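# Place the orange-label carton on the raised block

## Task

Move the carton that has the orange label onto the raised block so that no part of it extends beyond the outline of blue tape. It must stay there by itself, with the robot no longer supporting it. Finally release it and pull the arm away.

## Robot and tools

Robot: two Doosan M1013 arms, left_arm and right_arm, each ending in a suction cup. The left base sits at (+0.078, +0.659, 0) m with quat_wxyz (+1.000, 0, 0, -0.008); the right base at (+0.050, -0.481, 0) m with quat_wxyz (+0.996, 0, 0, -0.088).

Frame: every pose is in one scene frame. Its origin lies on the table surface midway between the arms, +z is up, +x points away from the bases over the table, and left_arm is on the +y side. The arm names say nothing about left or right in a picture.

Cup point: end_effector_position is the centre of the cup's rim when unloaded; the cup opens along the cup point's own +z axis. From roughly 4 cm behind the rim the tool body and wrist camera widen to about 9 cm sideways, so leave room. Reported positions may be slightly off, more so at long reach.

Command row (used by both motion tools): 16 numbers, left arm first then right: x, y, z in metres, then qw, qx, qy, qz (w first), then suction. These are absolute target poses for each cup point in the scene frame, not offsets. Suction is in [-1, 1]: above 0.01 means on, 0.01 or less means off, and it persists. A 0 is an active off command, so repeat the current value for a tool you want unchanged. To keep an arm still, send the exact full pose from the last result before it began holding. Keep sending the same quaternion to hold orientation rather than copying a drifted reported one.

execute_actions(actions): a list of actions. Each action is a table of 1 to 15 rows, one row per 1/30 s control step; if fewer than 15 rows, the last row repeats for the remaining steps. An empty list just returns state and images. An action is rejected for both arms if any target lies more than 0.6 m from the cup point's current position along any of that cup point's axes; a malformed action, or a failing first action (checked against the latest reported state), rejects the whole call so nothing moves.

Each step the controller limits the commanded pose to 70 mm and 16 degrees from the measured pose, then drives the joints by damped inverse kinematics, favouring position over orientation. Far targets therefore take several actions; the arm only advances as far as its last clipped pose, so keep commanding. Elbows cannot fully straighten. Joint ranges (rad): waist, shoulder, forearm roll, wrist pitch, wrist roll ±6.283; elbow ±2.792.

move(target, speed, blocking): target is one 16-number row. Each cup point follows a straight line to its pose, all arms finishing together in 0.5 to 10 s (cut off at 10 s). speed is the top path speed in m/s, 0.002 to 0.5, default 0.25; rotation is capped at twice that in rad/s. Paths ignore obstacles and the other arm; the cup may lag, wander, or exceed speed near a straight arm. With blocking=false you get a result after 0.5 s; call wait(0) to check, and wait or stop before issuing new moves or actions. The result adds a move: line giving the ending (done, off_target, moving, held, fault) and limits: paced means the sent pose was clipped; held means a check blocked some steps (the arm may then speed up). It also reports each cup point's distance to its pose.

wait(seconds): 0 to 10; arms hold their last command, and a running move continues. stop(): brakes a running move; faster motion needs more braking room; suction is unchanged. zoom_image(camera, region): camera is cam_head_left or cam_head_right; region is [x0, y0, x1, y1] pixels of that camera's latest image, at most 504 by 504. read_manual(section): only returns licence text ("licences"). finished_scene(scene): ends the current scene by number, irreversibly, after the last command has been held; the goal must already be met and stable.

Cameras: both head cameras are 896x504 pinhole+radial, mounted near x -0.94, z 0.94 looking down over the table; calibration K, D and T_world_to_cam are supplied and may be off by a couple of degrees or millimetres.

Results: a state line per arm with cup pose and velocities; Hand target lines showing the pose being driven toward; pose unreachable lines when the clearance check altered a command; suction_measured (near 0 without seal, 0.83 or more when airtight, lower with leaks); part_present (becomes 1 at 0.50, drops back to 0 under 0.45); Flange force (noisy, includes carried weight, may say no reading); MOTOR HOT warnings and OVER-TEMPERATURE FAULT lines.

Gripping: turn suction on and press the 36 mm rim flat onto a smooth face of the carton, fully inside its edges, away from seams or holes. Under vacuum the cup shortens, so the held object sits up to about 12 mm nearer the tool. To release, set the carton down so it rests on the block, switch suction off, then lift more than 15 mm. If the cup seals onto the table, switch suction off to free it.

Avoid: arms are stiff, so driving a target even slightly past a contact can fault. Contact torque reaching a joint's load limit (waist and shoulder 299, elbow 140, wrist joints 39.6 N m) or an outside force of 144 N stops that arm for 10 s and drops the rest of the call. Approach contacts slowly. Do not let the arms collide, do not drop, slam or shove things, and never let anything leave the table. Loose objects may occasionally get nudged, so check the final placement.

Each tool is called after "Call:" in YAML: its name, and indented under it one key for each argument.

## Session

Call:
execute_actions:
  actions: []

Scene clock: 0.00 s.
left_arm: end_effector_position=(+0.7281, +0.6486, +0.3600) suction_measured=0.01 part_present=0 end_effector_quat_wxyz=(-0.001, -0.252, +0.968, -0.001) end_effector_velocity=(+0.001, -0.001, -0.001) end_effector_angular_velocity=(-0.000, +0.001, -0.001) | right_arm: end_effector_position=(+0.6893, -0.5933, +0.3616) suction_measured=0.00 part_present=0 end_effector_quat_wxyz=(-0.001, +0.341, +0.940, -0.000) end_effector_velocity=(+0.001, -0.000, -0.001) end_effector_angular_velocity=(+0.001, +0.001, -0.001)
Joint positions: left_arm=[-0.052  0.168  1.622 -0.002  1.353 -0.578] | right_arm=[-0.051  0.166  1.621 -0.     1.356  0.47 ]
Joint velocities: left_arm=[-0.001  0.002 -0.    -0.     0.    -0.   ] | right_arm=[-0.     0.003 -0.002  0.001  0.     0.   ]
Flange force (N, the push that the arm receives, along the end effector's own x y z axes): no reading
Hand target (left_arm): +0.728, +0.649, +0.360; -0.001, -0.252, +0.968, -0.001
Hand target (right_arm): +0.689, -0.593, +0.362; -0.001, +0.341, +0.940, -0.000

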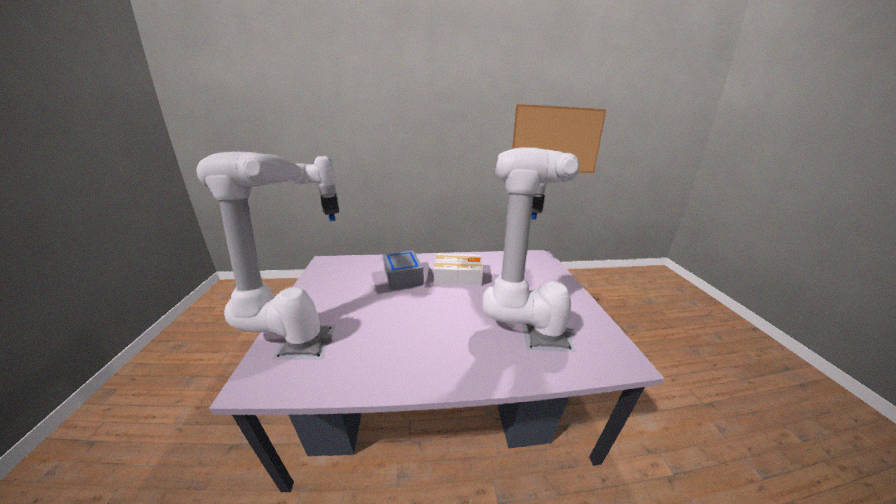

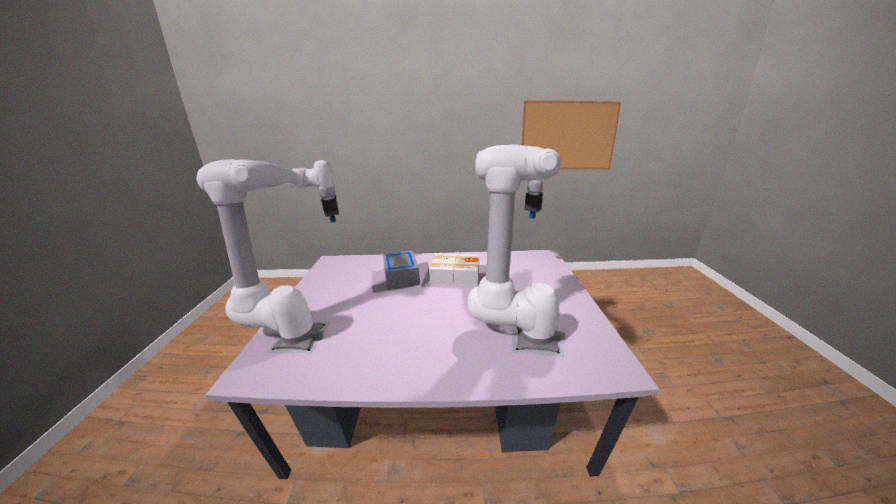

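Call:
zoom_image:
  camera: "cam_head_left"
  region: [370, 240, 500, 300]

Call:
zoom_image:
  camera: "cam_head_right"
  region: [370, 240, 500, 300]

Region (370, 240, 500, 300) of cam_head_left's 896x504 image, scaled by 3.877, with more detail than that image has; it fills the top 233 rows of this view, and the rest is white.

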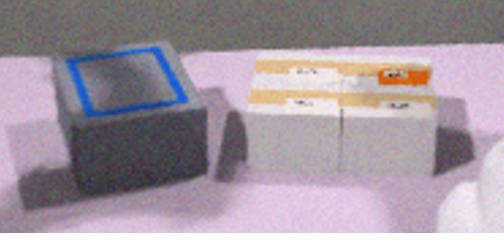

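Region (370, 240, 500, 300) of cam_head_right's 896x504 image, scaled by 3.877, with more detail than that image has; it fills the top 233 rows of this view, and the rest is white.

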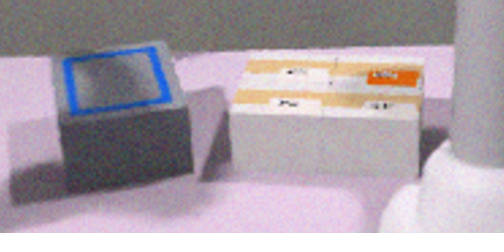

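Call:
zoom_image:
  camera: "cam_head_left"
  region: [428, 248, 488, 290]

Call:
zoom_image:
  camera: "cam_head_right"
  region: [424, 248, 484, 290]

Call:
zoom_image:
  camera: "cam_head_left"
  region: [375, 245, 435, 295]

Call:
zoom_image:
  camera: "cam_head_right"
  region: [375, 245, 435, 295]

Region (428, 248, 488, 290) of cam_head_left's 896x504 image, scaled by 8.400, with more detail than that image has; it fills the top 353 rows of this view, and the rest is white.

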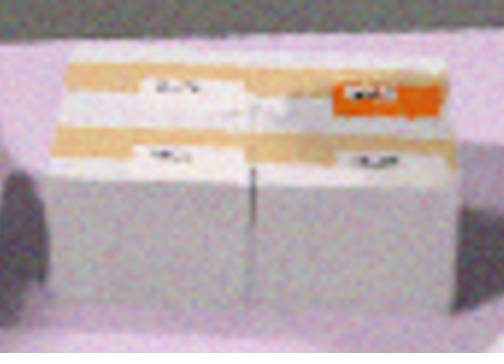

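Region (424, 248, 484, 290) of cam_head_right's 896x504 image, scaled by 8.400, with more detail than that image has; it fills the top 353 rows of this view, and the rest is white.

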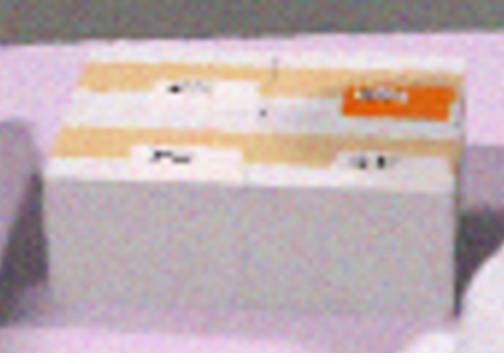

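Region (375, 245, 435, 295) of cam_head_left's 896x504 image, scaled by 8.400, with more detail than that image has.

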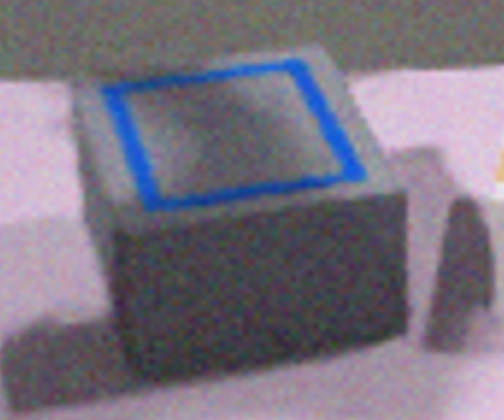

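Region (375, 245, 435, 295) of cam_head_right's 896x504 image, scaled by 8.400, with more detail than that image has.

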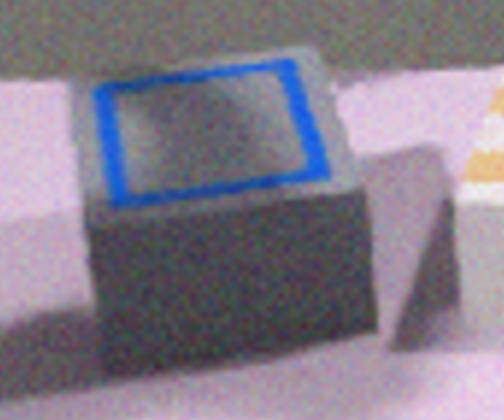

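Call:
zoom_image:
  camera: "cam_head_left"
  region: [310, 190, 360, 230]

Call:
zoom_image:
  camera: "cam_head_left"
  region: [510, 190, 560, 230]

Call:
zoom_image:
  camera: "cam_head_right"
  region: [310, 190, 360, 230]

Call:
zoom_image:
  camera: "cam_head_right"
  region: [510, 190, 560, 230]

Region (310, 190, 360, 230) of cam_head_left's 896x504 image, scaled by 10.080, with more detail than that image has; it fills the top 403 rows of this view, and the rest is white.

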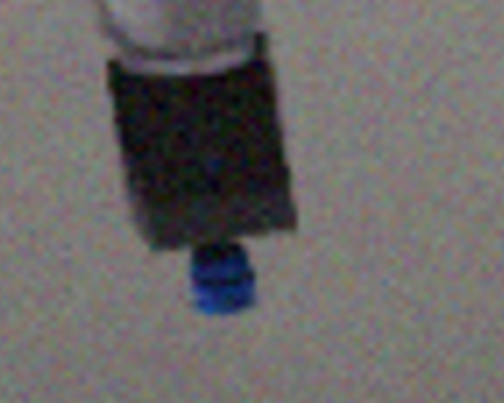

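Region (510, 190, 560, 230) of cam_head_left's 896x504 image, scaled by 10.080, with more detail than that image has; it fills the top 403 rows of this view, and the rest is white.

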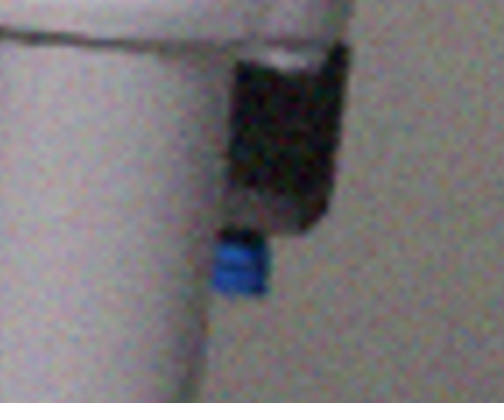

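Region (310, 190, 360, 230) of cam_head_right's 896x504 image, scaled by 10.080, with more detail than that image has; it fills the top 403 rows of this view, and the rest is white.

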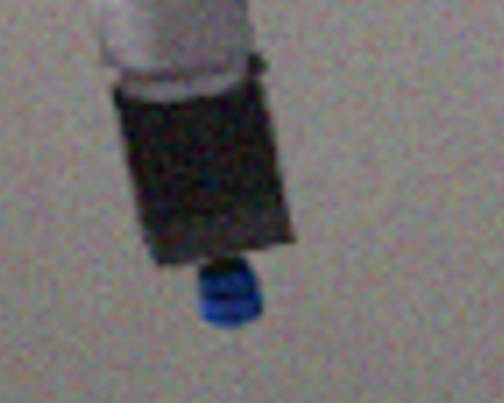

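Region (510, 190, 560, 230) of cam_head_right's 896x504 image, scaled by 10.080, with more detail than that image has; it fills the top 403 rows of this view, and the rest is white.

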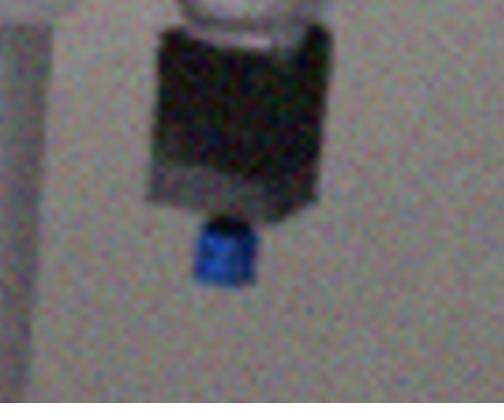

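Call:
move:
  target: [0.7281,0.6486,0.36,-0.001,-0.252,0.968,-0.001,0, 0.664,-0.197,0.145,0,0.0637,0.998,0,0]
  speed: 0.4

Call:
zoom_image:
  camera: "cam_head_right"
  region: [424, 230, 494, 290]

Call:
zoom_image:
  camera: "cam_head_left"
  region: [424, 230, 494, 290]

Scene clock: 53.63 s.
left_arm: end_effector_position=(+0.7281, +0.6486, +0.3600) suction_measured=0.01 part_present=0 end_effector_quat_wxyz=(-0.001, -0.252, +0.968, -0.001) end_effector_velocity=(+0.000, -0.001, +0.000) end_effector_angular_velocity=(+0.000, -0.001, -0.001) | right_arm: end_effector_position=(+0.6634, -0.1977, +0.1451) suction_measured=0.00 part_present=0 end_effector_quat_wxyz=(+0.000, +0.064, +0.998, -0.000) end_effector_velocity=(-0.002, +0.000, -0.001) end_effector_angular_velocity=(-0.001, +0.003, +0.001)
Joint positions: left_arm=[-0.052  0.169  1.622 -0.003  1.353 -0.577] | right_arm=[ 0.557  0.344  1.813 -0.001  0.985  0.51 ]
Joint velocities: left_arm=[-0.001 -0.    -0.     0.    -0.001  0.   ] | right_arm=[ 0.001  0.     0.002 -0.     0.    -0.   ]
Flange force (N, the push that the arm receives, along the end effector's own x y z axes): left_arm=[4.2 7.6 3.6] | right_arm=[-3.1 0.1 2.7]
Hand target (left_arm): +0.728, +0.649, +0.360; -0.001, -0.252, +0.968, -0.001
Hand target (right_arm): +0.663, -0.198, +0.145; +0.000, +0.064, +0.998, -0.000
Off the commanded pose (left_arm): 0.000 m, 0 deg.
Off the commanded pose (right_arm): 0.001 m, 0 deg.
move: done

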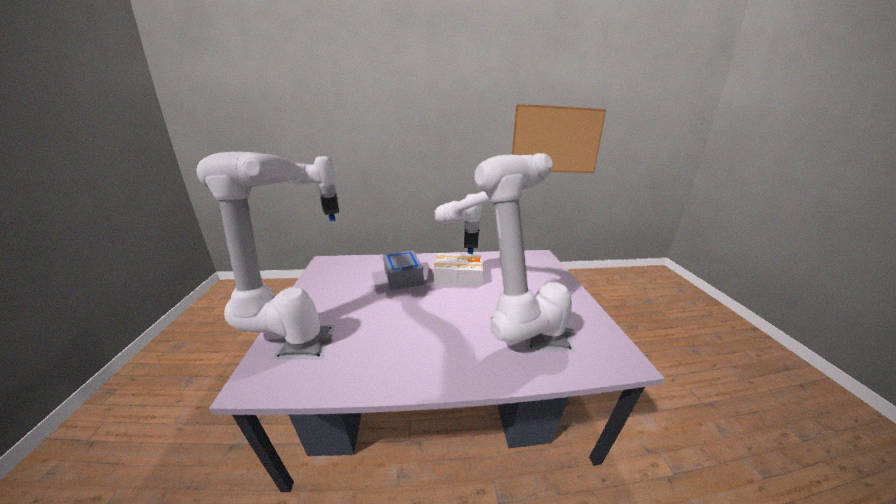

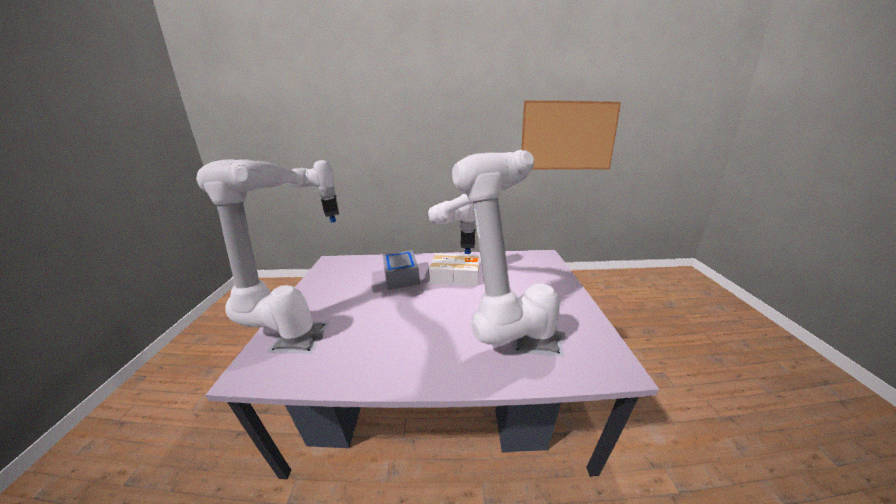

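Region (424, 230, 494, 290) of cam_head_right's 896x504 image, scaled by 7.200, with more detail than that image has; it fills the top 432 rows of this view, and the rest is white.

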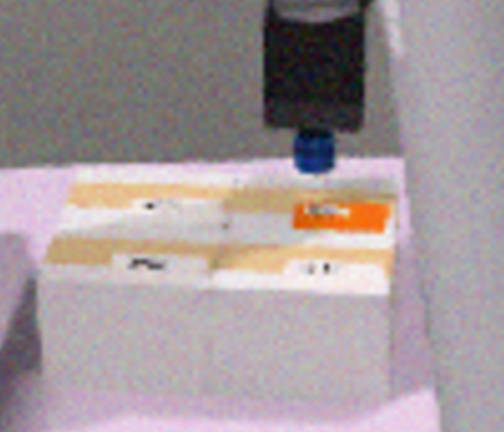

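Region (424, 230, 494, 290) of cam_head_left's 896x504 image, scaled by 7.200, with more detail than that image has; it fills the top 432 rows of this view, and the rest is white.

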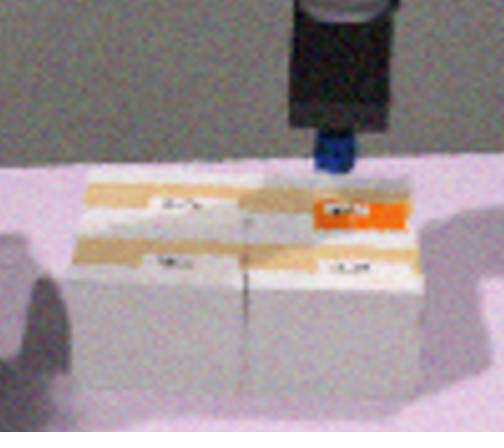

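Call:
move:
  target: [0.7281,0.6486,0.36,-0.001,-0.252,0.968,-0.001,0, 0.666,-0.196,0.104,0,0.0637,0.998,0,1]
  speed: 0.06

Call:
zoom_image:
  camera: "cam_head_left"
  region: [424, 230, 494, 290]

Scene clock: 57.37 s.
left_arm: end_effector_position=(+0.7281, +0.6486, +0.3600) suction_measured=0.01 part_present=0 end_effector_quat_wxyz=(-0.001, -0.252, +0.968, -0.001) end_effector_velocity=(+0.000, +0.001, -0.000) end_effector_angular_velocity=(-0.000, -0.000, +0.001) | right_arm: end_effector_position=(+0.6659, -0.1960, +0.1039) suction_measured=0.78 part_present=1 end_effector_quat_wxyz=(-0.000, +0.064, +0.998, -0.000) end_effector_velocity=(+0.001, -0.000, -0.000) end_effector_angular_velocity=(+0.000, -0.002, -0.001)
Joint positions: left_arm=[-0.052  0.169  1.622 -0.003  1.353 -0.577] | right_arm=[0.558 0.388 1.838 0.    0.916 0.51 ]
Joint velocities: left_arm=[ 0.001  0.001 -0.    -0.    -0.    -0.   ] | right_arm=[-0.001 -0.     0.    -0.001 -0.002  0.   ]
Flange force (N, the push that the arm receives, along the end effector's own x y z axes): left_arm=[2.7 6.4 2.8] | right_arm=[-1.6 2.4 10.7]
Hand target (left_arm): +0.728, +0.649, +0.360; -0.001, -0.252, +0.968, -0.001
Hand target (right_arm): +0.666, -0.196, +0.104; -0.000, +0.064, +0.998, +0.000
Off the commanded pose (left_arm): 0.000 m, 0 deg.
Off the commanded pose (right_arm): 0.000 m, 0 deg.
move: done

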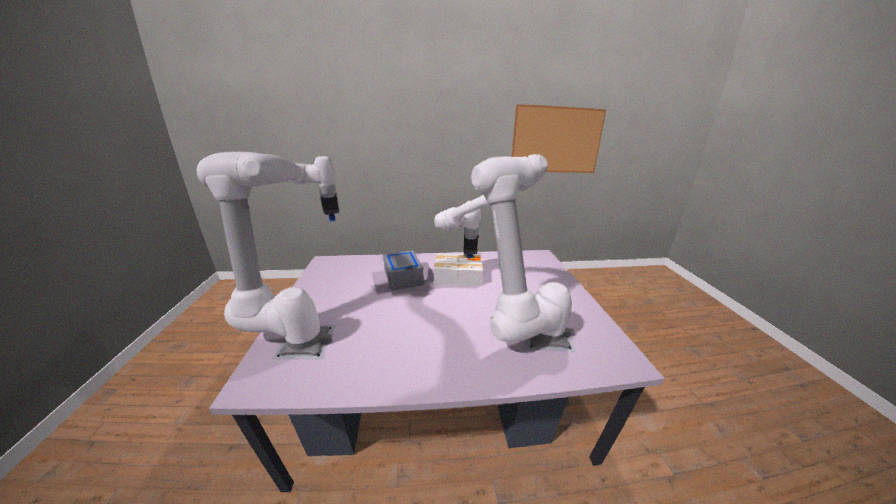

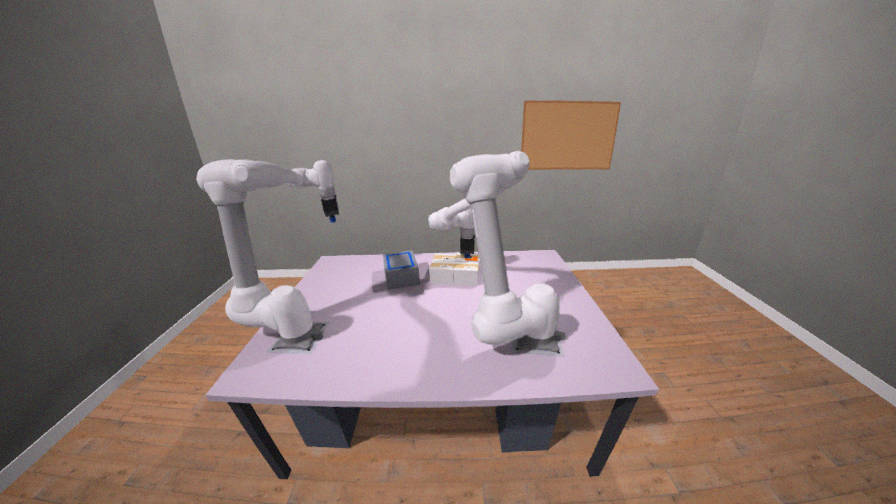

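Region (424, 230, 494, 290) of cam_head_left's 896x504 image, scaled by 7.200, with more detail than that image has; it fills the top 432 rows of this view, and the rest is white.

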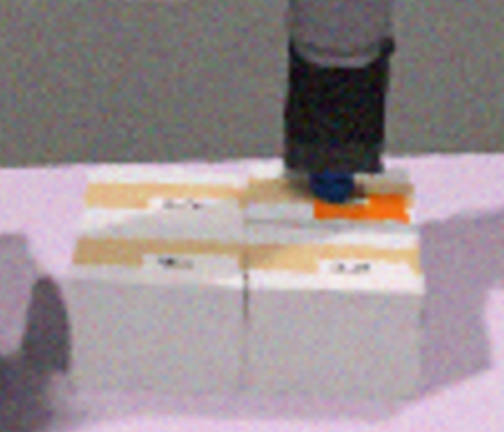

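Call:
move:
  target: [0.7281,0.6486,0.36,-0.001,-0.252,0.968,-0.001,0, 0.669,-0.199,0.25,0,0.0637,0.998,0,1]
  speed: 0.15

Call:
zoom_image:
  camera: "cam_head_left"
  region: [424, 215, 504, 290]

Scene clock: 60.50 s.
left_arm: end_effector_position=(+0.7281, +0.6486, +0.3600) suction_measured=0.01 part_present=0 end_effector_quat_wxyz=(-0.001, -0.252, +0.968, -0.001) end_effector_velocity=(+0.000, -0.002, -0.001) end_effector_angular_velocity=(-0.001, +0.003, -0.003) | right_arm: end_effector_position=(+0.6690, -0.1990, +0.2500) suction_measured=0.94 part_present=1 end_effector_quat_wxyz=(+0.000, +0.064, +0.998, +0.000) end_effector_velocity=(+0.000, +0.000, +0.000) end_effector_angular_velocity=(-0.000, -0.001, +0.001)
Joint positions: left_arm=[-0.052  0.169  1.622 -0.003  1.353 -0.577] | right_arm=[0.552 0.269 1.703 0.    1.17  0.504]
Joint velocities: left_arm=[-0.003  0.002 -0.    -0.001  0.    -0.   ] | right_arm=[ 0. -0. -0. -0.  0. -0.]
Flange force (N, the push that the arm receives, along the end effector's own x y z axes): left_arm=[8.5 8.0 3.7] | right_arm=[0.1 0.6 6.7]
Hand target (left_arm): +0.728, +0.649, +0.360; -0.001, -0.252, +0.968, -0.001
Hand target (right_arm): +0.669, -0.199, +0.250; +0.000, +0.064, +0.998, -0.000
Off the commanded pose (left_arm): 0.000 m, 0 deg.
Off the commanded pose (right_arm): 0.000 m, 0 deg.
move: done

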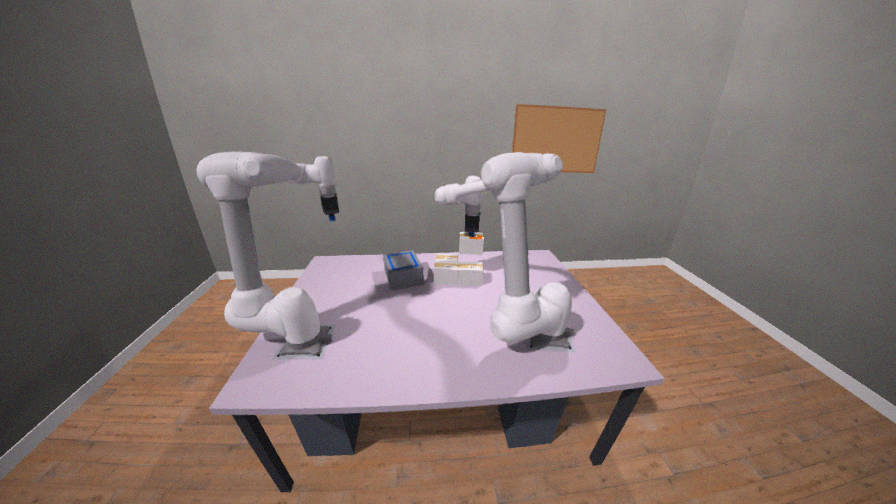

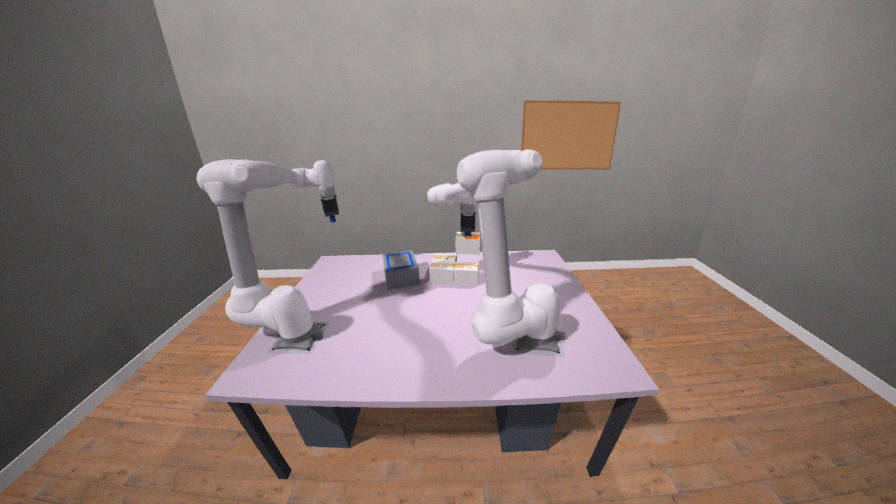

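Region (424, 215, 504, 290) of cam_head_left's 896x504 image, scaled by 6.300, with more detail than that image has; it fills the top 472 rows of this view, and the rest is white.

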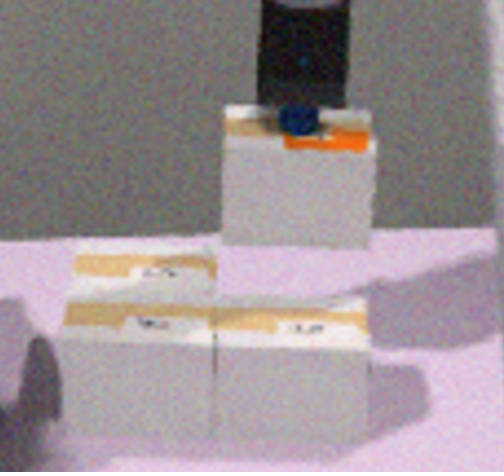

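Call:
move:
  target: [0.7281,0.6486,0.36,-0.001,-0.252,0.968,-0.001,0, 0.632,0.230,0.243,0,0.6136,0.7896,0,1]
  speed: 0.35

Call:
zoom_image:
  camera: "cam_head_left"
  region: [370, 225, 440, 295]

Call:
zoom_image:
  camera: "cam_head_right"
  region: [370, 225, 440, 295]

Scene clock: 65.03 s.
left_arm: end_effector_position=(+0.7281, +0.6486, +0.3600) suction_measured=0.01 part_present=0 end_effector_quat_wxyz=(-0.001, -0.252, +0.968, -0.001) end_effector_velocity=(-0.000, -0.000, -0.000) end_effector_angular_velocity=(+0.000, +0.001, -0.000) | right_arm: end_effector_position=(+0.6317, +0.2296, +0.2432) suction_measured=0.94 part_present=1 end_effector_quat_wxyz=(+0.000, +0.614, +0.790, -0.000) end_effector_velocity=(-0.000, +0.000, +0.001) end_effector_angular_velocity=(+0.001, -0.002, +0.000)
Joint positions: left_arm=[-0.052  0.169  1.622 -0.003  1.353 -0.577] | right_arm=[ 1.023  0.644  1.148 -0.001  1.349  2.169]
Joint velocities: left_arm=[-0.    -0.     0.001  0.     0.    -0.   ] | right_arm=[ 0.    -0.001 -0.    -0.001 -0.001  0.001]
Flange force (N, the push that the arm receives, along the end effector's own x y z axes): left_arm=[7.5 11.0 3.1] | right_arm=[2.8 2.1 7.4]
Hand target (left_arm): +0.728, +0.649, +0.360; -0.001, -0.252, +0.968, -0.001
Hand target (right_arm): +0.632, +0.230, +0.243; +0.000, +0.614, +0.790, -0.000
Off the commanded pose (left_arm): 0.000 m, 0 deg.
Off the commanded pose (right_arm): 0.001 m, 0 deg.
move: done

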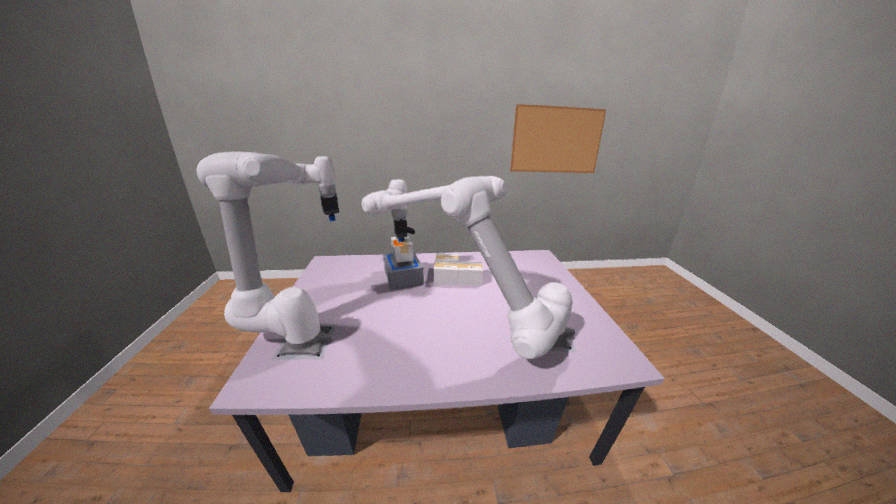

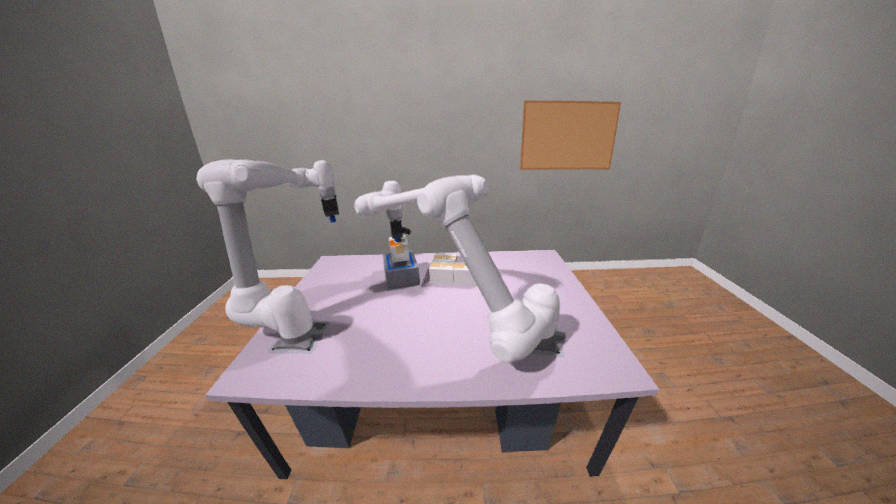

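Region (370, 225, 440, 295) of cam_head_left's 896x504 image, scaled by 7.200, with more detail than that image has.

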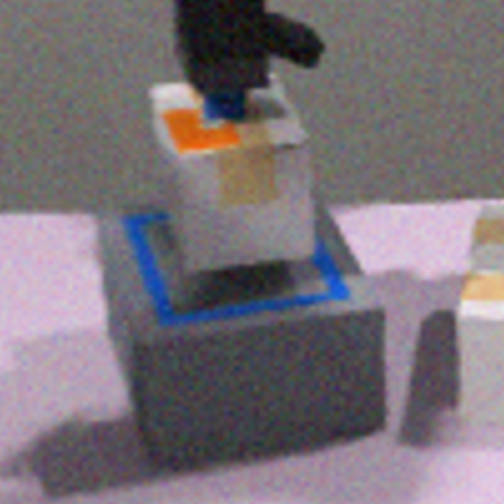

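Region (370, 225, 440, 295) of cam_head_right's 896x504 image, scaled by 7.200, with more detail than that image has.

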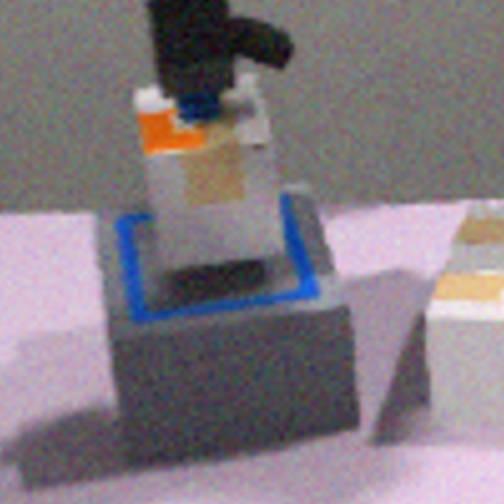

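Call:
move:
  target: [0.7281,0.6486,0.36,-0.001,-0.252,0.968,-0.001,0, 0.632,0.230,0.220,0,0.6136,0.7896,0,1]
  speed: 0.04

Call:
zoom_image:
  camera: "cam_head_left"
  region: [375, 230, 430, 280]

Call:
zoom_image:
  camera: "cam_head_right"
  region: [375, 230, 430, 280]

Scene clock: 69.20 s.
left_arm: end_effector_position=(+0.7281, +0.6486, +0.3600) suction_measured=0.01 part_present=0 end_effector_quat_wxyz=(-0.001, -0.252, +0.968, -0.001) end_effector_velocity=(-0.000, +0.001, -0.000) end_effector_angular_velocity=(-0.000, +0.001, +0.001) | right_arm: end_effector_position=(+0.6320, +0.2300, +0.2199) suction_measured=0.94 part_present=1 end_effector_quat_wxyz=(-0.000, +0.614, +0.790, -0.000) end_effector_velocity=(-0.000, -0.001, -0.001) end_effector_angular_velocity=(-0.001, -0.000, +0.000)
Joint positions: left_arm=[-0.052  0.169  1.622 -0.003  1.353 -0.577] | right_arm=[1.023 0.655 1.173 0.    1.314 2.169]
Joint velocities: left_arm=[ 0.001  0.     0.001 -0.     0.     0.   ] | right_arm=[-0.    -0.     0.002 -0.001 -0.001 -0.   ]
Flange force (N, the push that the arm receives, along the end effector's own x y z axes): left_arm=[6.0 8.7 3.8] | right_arm=[2.8 1.7 7.4]
Hand target (left_arm): +0.728, +0.649, +0.360; -0.001, -0.252, +0.968, -0.001
Hand target (right_arm): +0.632, +0.230, +0.220; -0.000, +0.614, +0.790, +0.000
Off the commanded pose (left_arm): 0.000 m, 0 deg.
Off the commanded pose (right_arm): 0.000 m, 0 deg.
move: done

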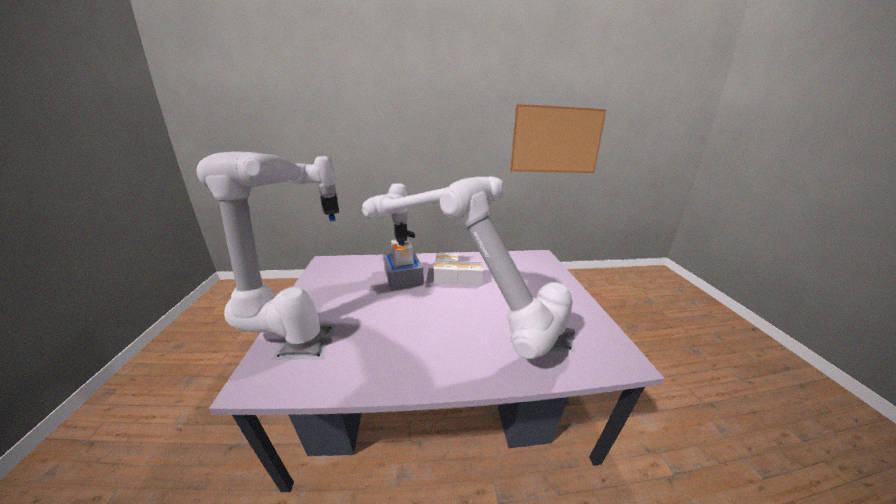

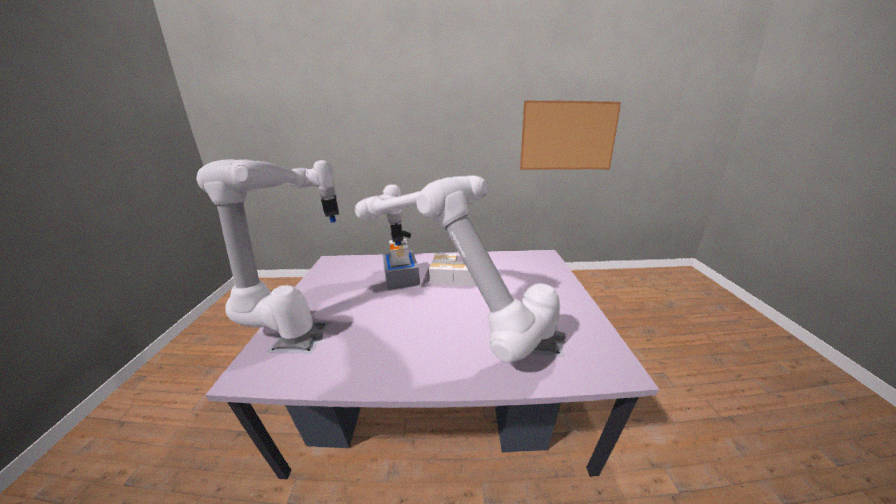

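Region (375, 230, 430, 280) of cam_head_left's 896x504 image, scaled by 9.164, with more detail than that image has; it fills the top 458 rows of this view, and the rest is white.

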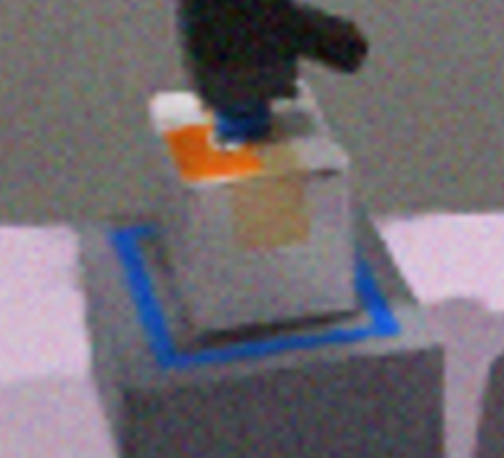

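Region (375, 230, 430, 280) of cam_head_right's 896x504 image, scaled by 9.164, with more detail than that image has; it fills the top 458 rows of this view, and the rest is white.

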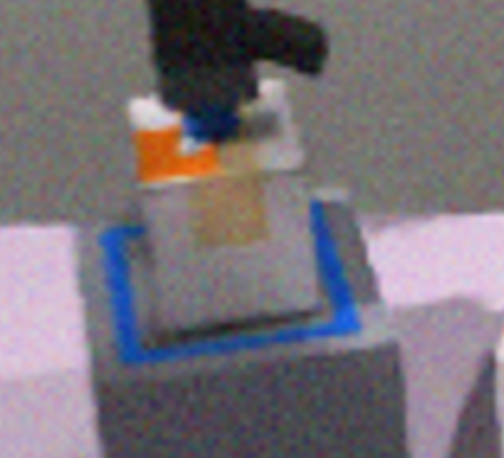

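Call:
move:
  target: [0.7281,0.6486,0.36,-0.001,-0.252,0.968,-0.001,0, 0.633,0.230,0.215,0,0.6136,0.7896,0,1]
  speed: 0.02

Call:
zoom_image:
  camera: "cam_head_left"
  region: [375, 230, 430, 280]

Scene clock: 72.37 s.
left_arm: end_effector_position=(+0.7281, +0.6486, +0.3600) suction_measured=0.01 part_present=0 end_effector_quat_wxyz=(-0.001, -0.252, +0.968, -0.001) end_effector_velocity=(+0.001, -0.001, +0.001) end_effector_angular_velocity=(-0.001, -0.002, -0.001) | right_arm: end_effector_position=(+0.6330, +0.2300, +0.2150) suction_measured=0.94 part_present=1 end_effector_quat_wxyz=(+0.000, +0.614, +0.790, +0.000) end_effector_velocity=(+0.001, -0.000, +0.000) end_effector_angular_velocity=(-0.000, -0.000, -0.000)
Joint positions: left_arm=[-0.052  0.169  1.622 -0.003  1.353 -0.577] | right_arm=[ 1.022  0.658  1.177 -0.     1.307  2.168]
Joint velocities: left_arm=[-0.002 -0.    -0.002 -0.001  0.    -0.   ] | right_arm=[-0.     0.    -0.001 -0.     0.001  0.   ]
Flange force (N, the push that the arm receives, along the end effector's own x y z axes): left_arm=[11.3 7.4 2.4] | right_arm=[4.3 4.5 9.2]
Hand target (left_arm): +0.728, +0.649, +0.360; -0.001, -0.252, +0.968, -0.001
Hand target (right_arm): +0.633, +0.230, +0.215; -0.000, +0.614, +0.790, -0.000
Off the commanded pose (left_arm): 0.000 m, 0 deg.
Off the commanded pose (right_arm): 0.000 m, 0 deg.
move: done

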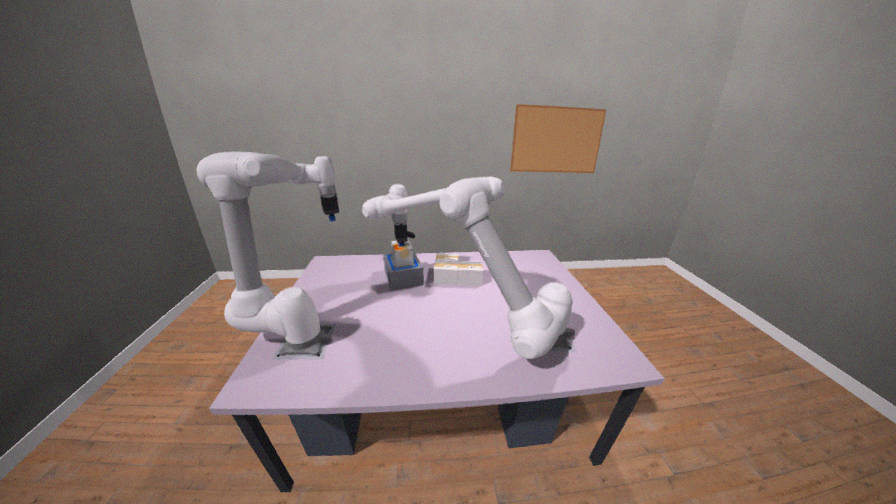

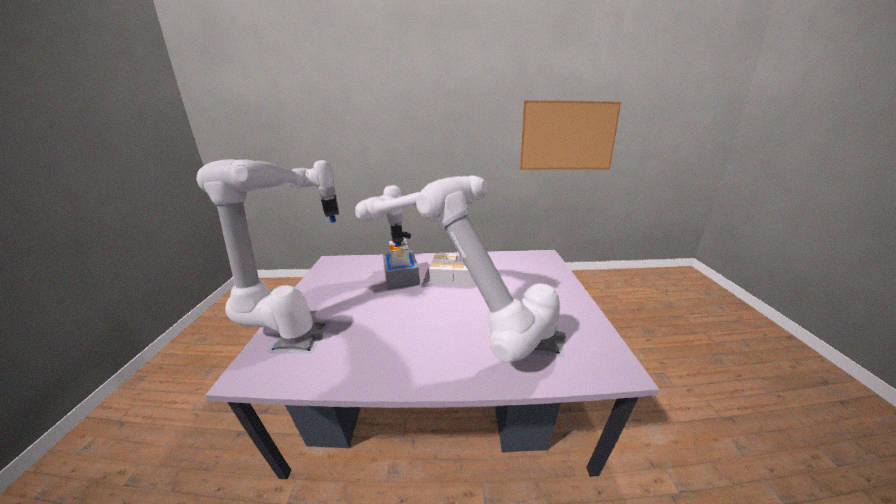

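Region (375, 230, 430, 280) of cam_head_left's 896x504 image, scaled by 9.164, with more detail than that image has; it fills the top 458 rows of this view, and the rest is white.

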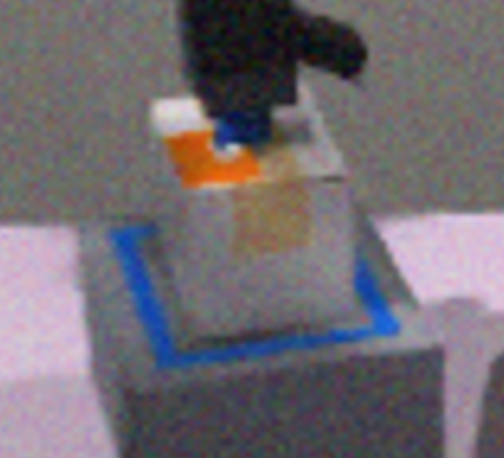

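Call:
execute_actions:
  actions:
    - [[0.7281,0.6486,0.36,-0.001,-0.252,0.968,-0.001,0, 0.634,0.2302,0.2148,0,0.6136,0.7896,0,1],[0.7281,0.6486,0.36,-0.001,-0.252,0.968,-0.001,0, 0.635,0.2305,0.2145,0,0.6136,0.7896,0,1],[0.7281,0.6486,0.36,-0.001,-0.252,0.968,-0.001,0, 0.636,0.2308,0.2142,0,0.6136,0.7896,0,1],[0.7281,0.6486,0.36,-0.001,-0.252,0.968,-0.001,0, 0.636,0.2308,0.2138,0,0.6136,0.7896,0,1],[0.7281,0.6486,0.36,-0.001,-0.252,0.968,-0.001,0, 0.636,0.2308,0.2134,0,0.6136,0.7896,0,1],[0.7281,0.6486,0.36,-0.001,-0.252,0.968,-0.001,0, 0.636,0.2308,0.213,0,0.6136,0.7896,0,1],[0.7281,0.6486,0.36,-0.001,-0.252,0.968,-0.001,0, 0.636,0.2308,0.2125,0,0.6136,0.7896,0,1]]

Call:
zoom_image:
  camera: "cam_head_left"
  region: [375, 230, 430, 280]

Scene clock: 77.03 s.
left_arm: end_effector_position=(+0.7281, +0.6486, +0.3600) suction_measured=0.01 part_present=0 end_effector_quat_wxyz=(-0.001, -0.252, +0.968, -0.001) end_effector_velocity=(-0.000, -0.000, -0.000) end_effector_angular_velocity=(+0.001, +0.001, -0.001) | right_arm: end_effector_position=(+0.6360, +0.2308, +0.2130) suction_measured=0.94 part_present=1 end_effector_quat_wxyz=(+0.000, +0.614, +0.790, +0.000) end_effector_velocity=(-0.000, -0.000, -0.002) end_effector_angular_velocity=(-0.002, +0.001, +0.000)
Joint positions: left_arm=[-0.052  0.169  1.622 -0.003  1.353 -0.577] | right_arm=[ 1.02   0.663  1.172 -0.     1.306  2.166]
Joint velocities: left_arm=[-0.001  0.     0.     0.001  0.     0.   ] | right_arm=[ 0.     0.001  0.001 -0.     0.    -0.   ]
Flange force (N, the push that the arm receives, along the end effector's own x y z axes): left_arm=[9.4 7.5 5.1] | right_arm=[-12.3 -28.4 -77.9]
Hand target (left_arm): +0.728, +0.649, +0.360; -0.001, -0.252, +0.968, -0.001
Hand target (right_arm): +0.636, +0.231, +0.213; -0.000, +0.614, +0.790, +0.000
Off the commanded pose (left_arm): 0.000 m, 0 deg.
Off the commanded pose (right_arm): 0.001 m, 0 deg.

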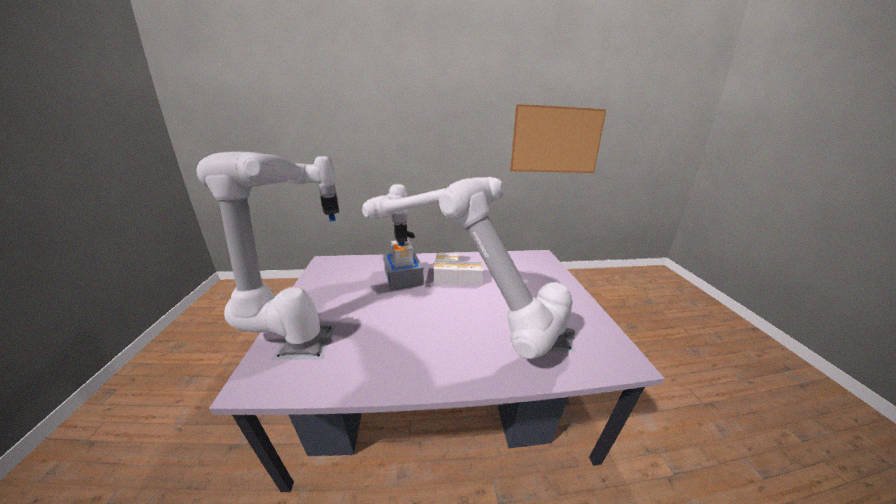

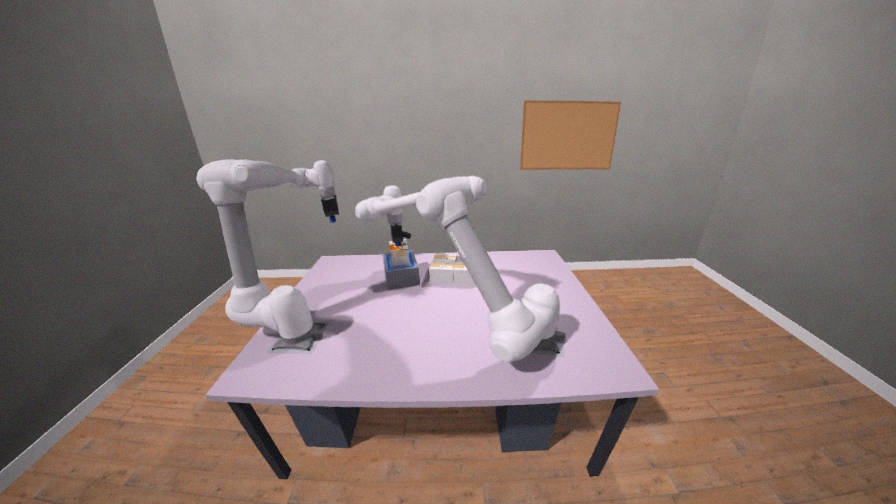

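Region (375, 230, 430, 280) of cam_head_left's 896x504 image, scaled by 9.164, with more detail than that image has; it fills the top 458 rows of this view, and the rest is white.

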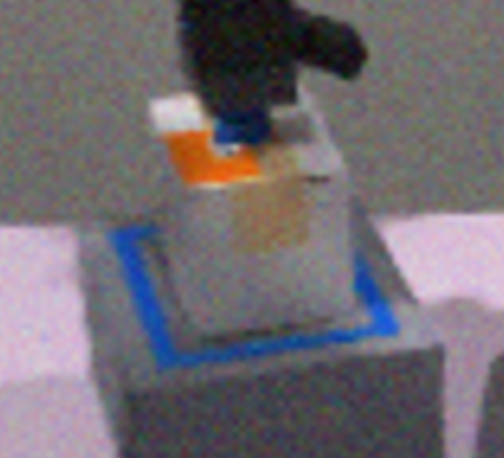

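Call:
execute_actions:
  actions:
    - [[0.7281,0.6486,0.36,-0.001,-0.252,0.968,-0.001,0, 0.636,0.2308,0.2145,0,0.6136,0.7896,0,0]]

Scene clock: 78.47 s.
left_arm: end_effector_position=(+0.7281, +0.6486, +0.3600) suction_measured=0.01 part_present=0 end_effector_quat_wxyz=(-0.001, -0.252, +0.968, -0.001) end_effector_velocity=(-0.000, -0.000, -0.001) end_effector_angular_velocity=(-0.000, +0.001, -0.000) | right_arm: end_effector_position=(+0.6360, +0.2308, +0.2141) suction_measured=0.00 part_present=0 end_effector_quat_wxyz=(-0.000, +0.614, +0.790, -0.000) end_effector_velocity=(+0.000, -0.001, -0.000) end_effector_angular_velocity=(-0.001, +0.001, -0.001)
Joint positions: left_arm=[-0.052  0.169  1.622 -0.003  1.353 -0.577] | right_arm=[1.02  0.663 1.17  0.    1.309 2.166]
Joint velocities: left_arm=[-0.     0.     0.001 -0.    -0.    -0.   ] | right_arm=[-0.001 -0.001  0.001 -0.     0.    -0.   ]
Flange force (N, the push that the arm receives, along the end effector's own x y z axes): left_arm=[5.9 8.3 4.6] | right_arm=[-5.0 -20.7 -44.4]
Hand target (left_arm): +0.728, +0.649, +0.360; -0.001, -0.252, +0.968, -0.001
Hand target (right_arm): +0.636, +0.231, +0.214; -0.000, +0.614, +0.790, -0.000
Off the commanded pose (left_arm): 0.000 m, 0 deg.
Off the commanded pose (right_arm): 0.000 m, 0 deg.

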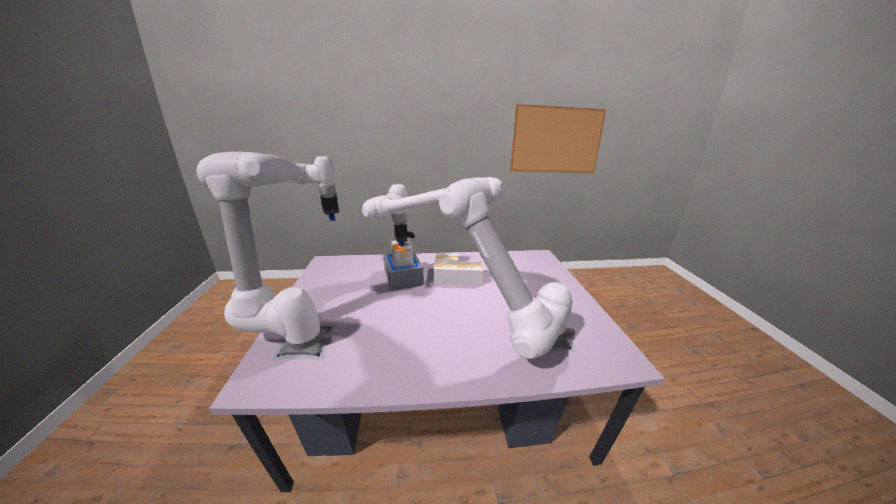

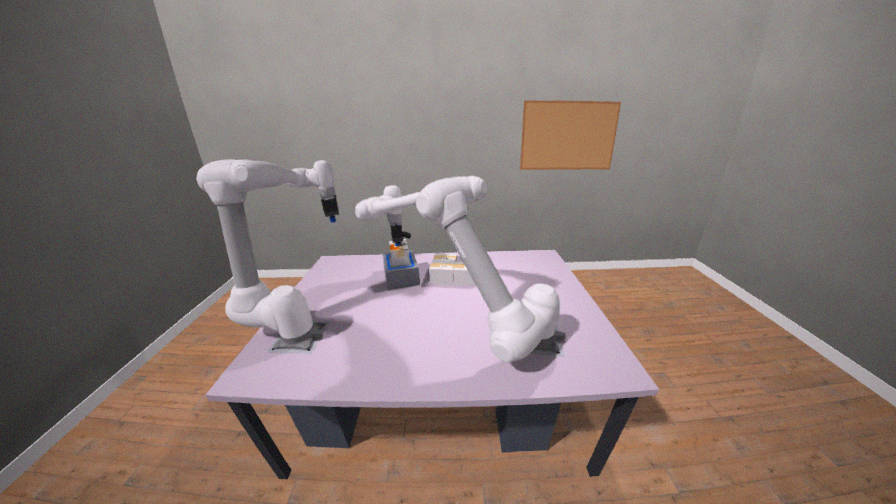

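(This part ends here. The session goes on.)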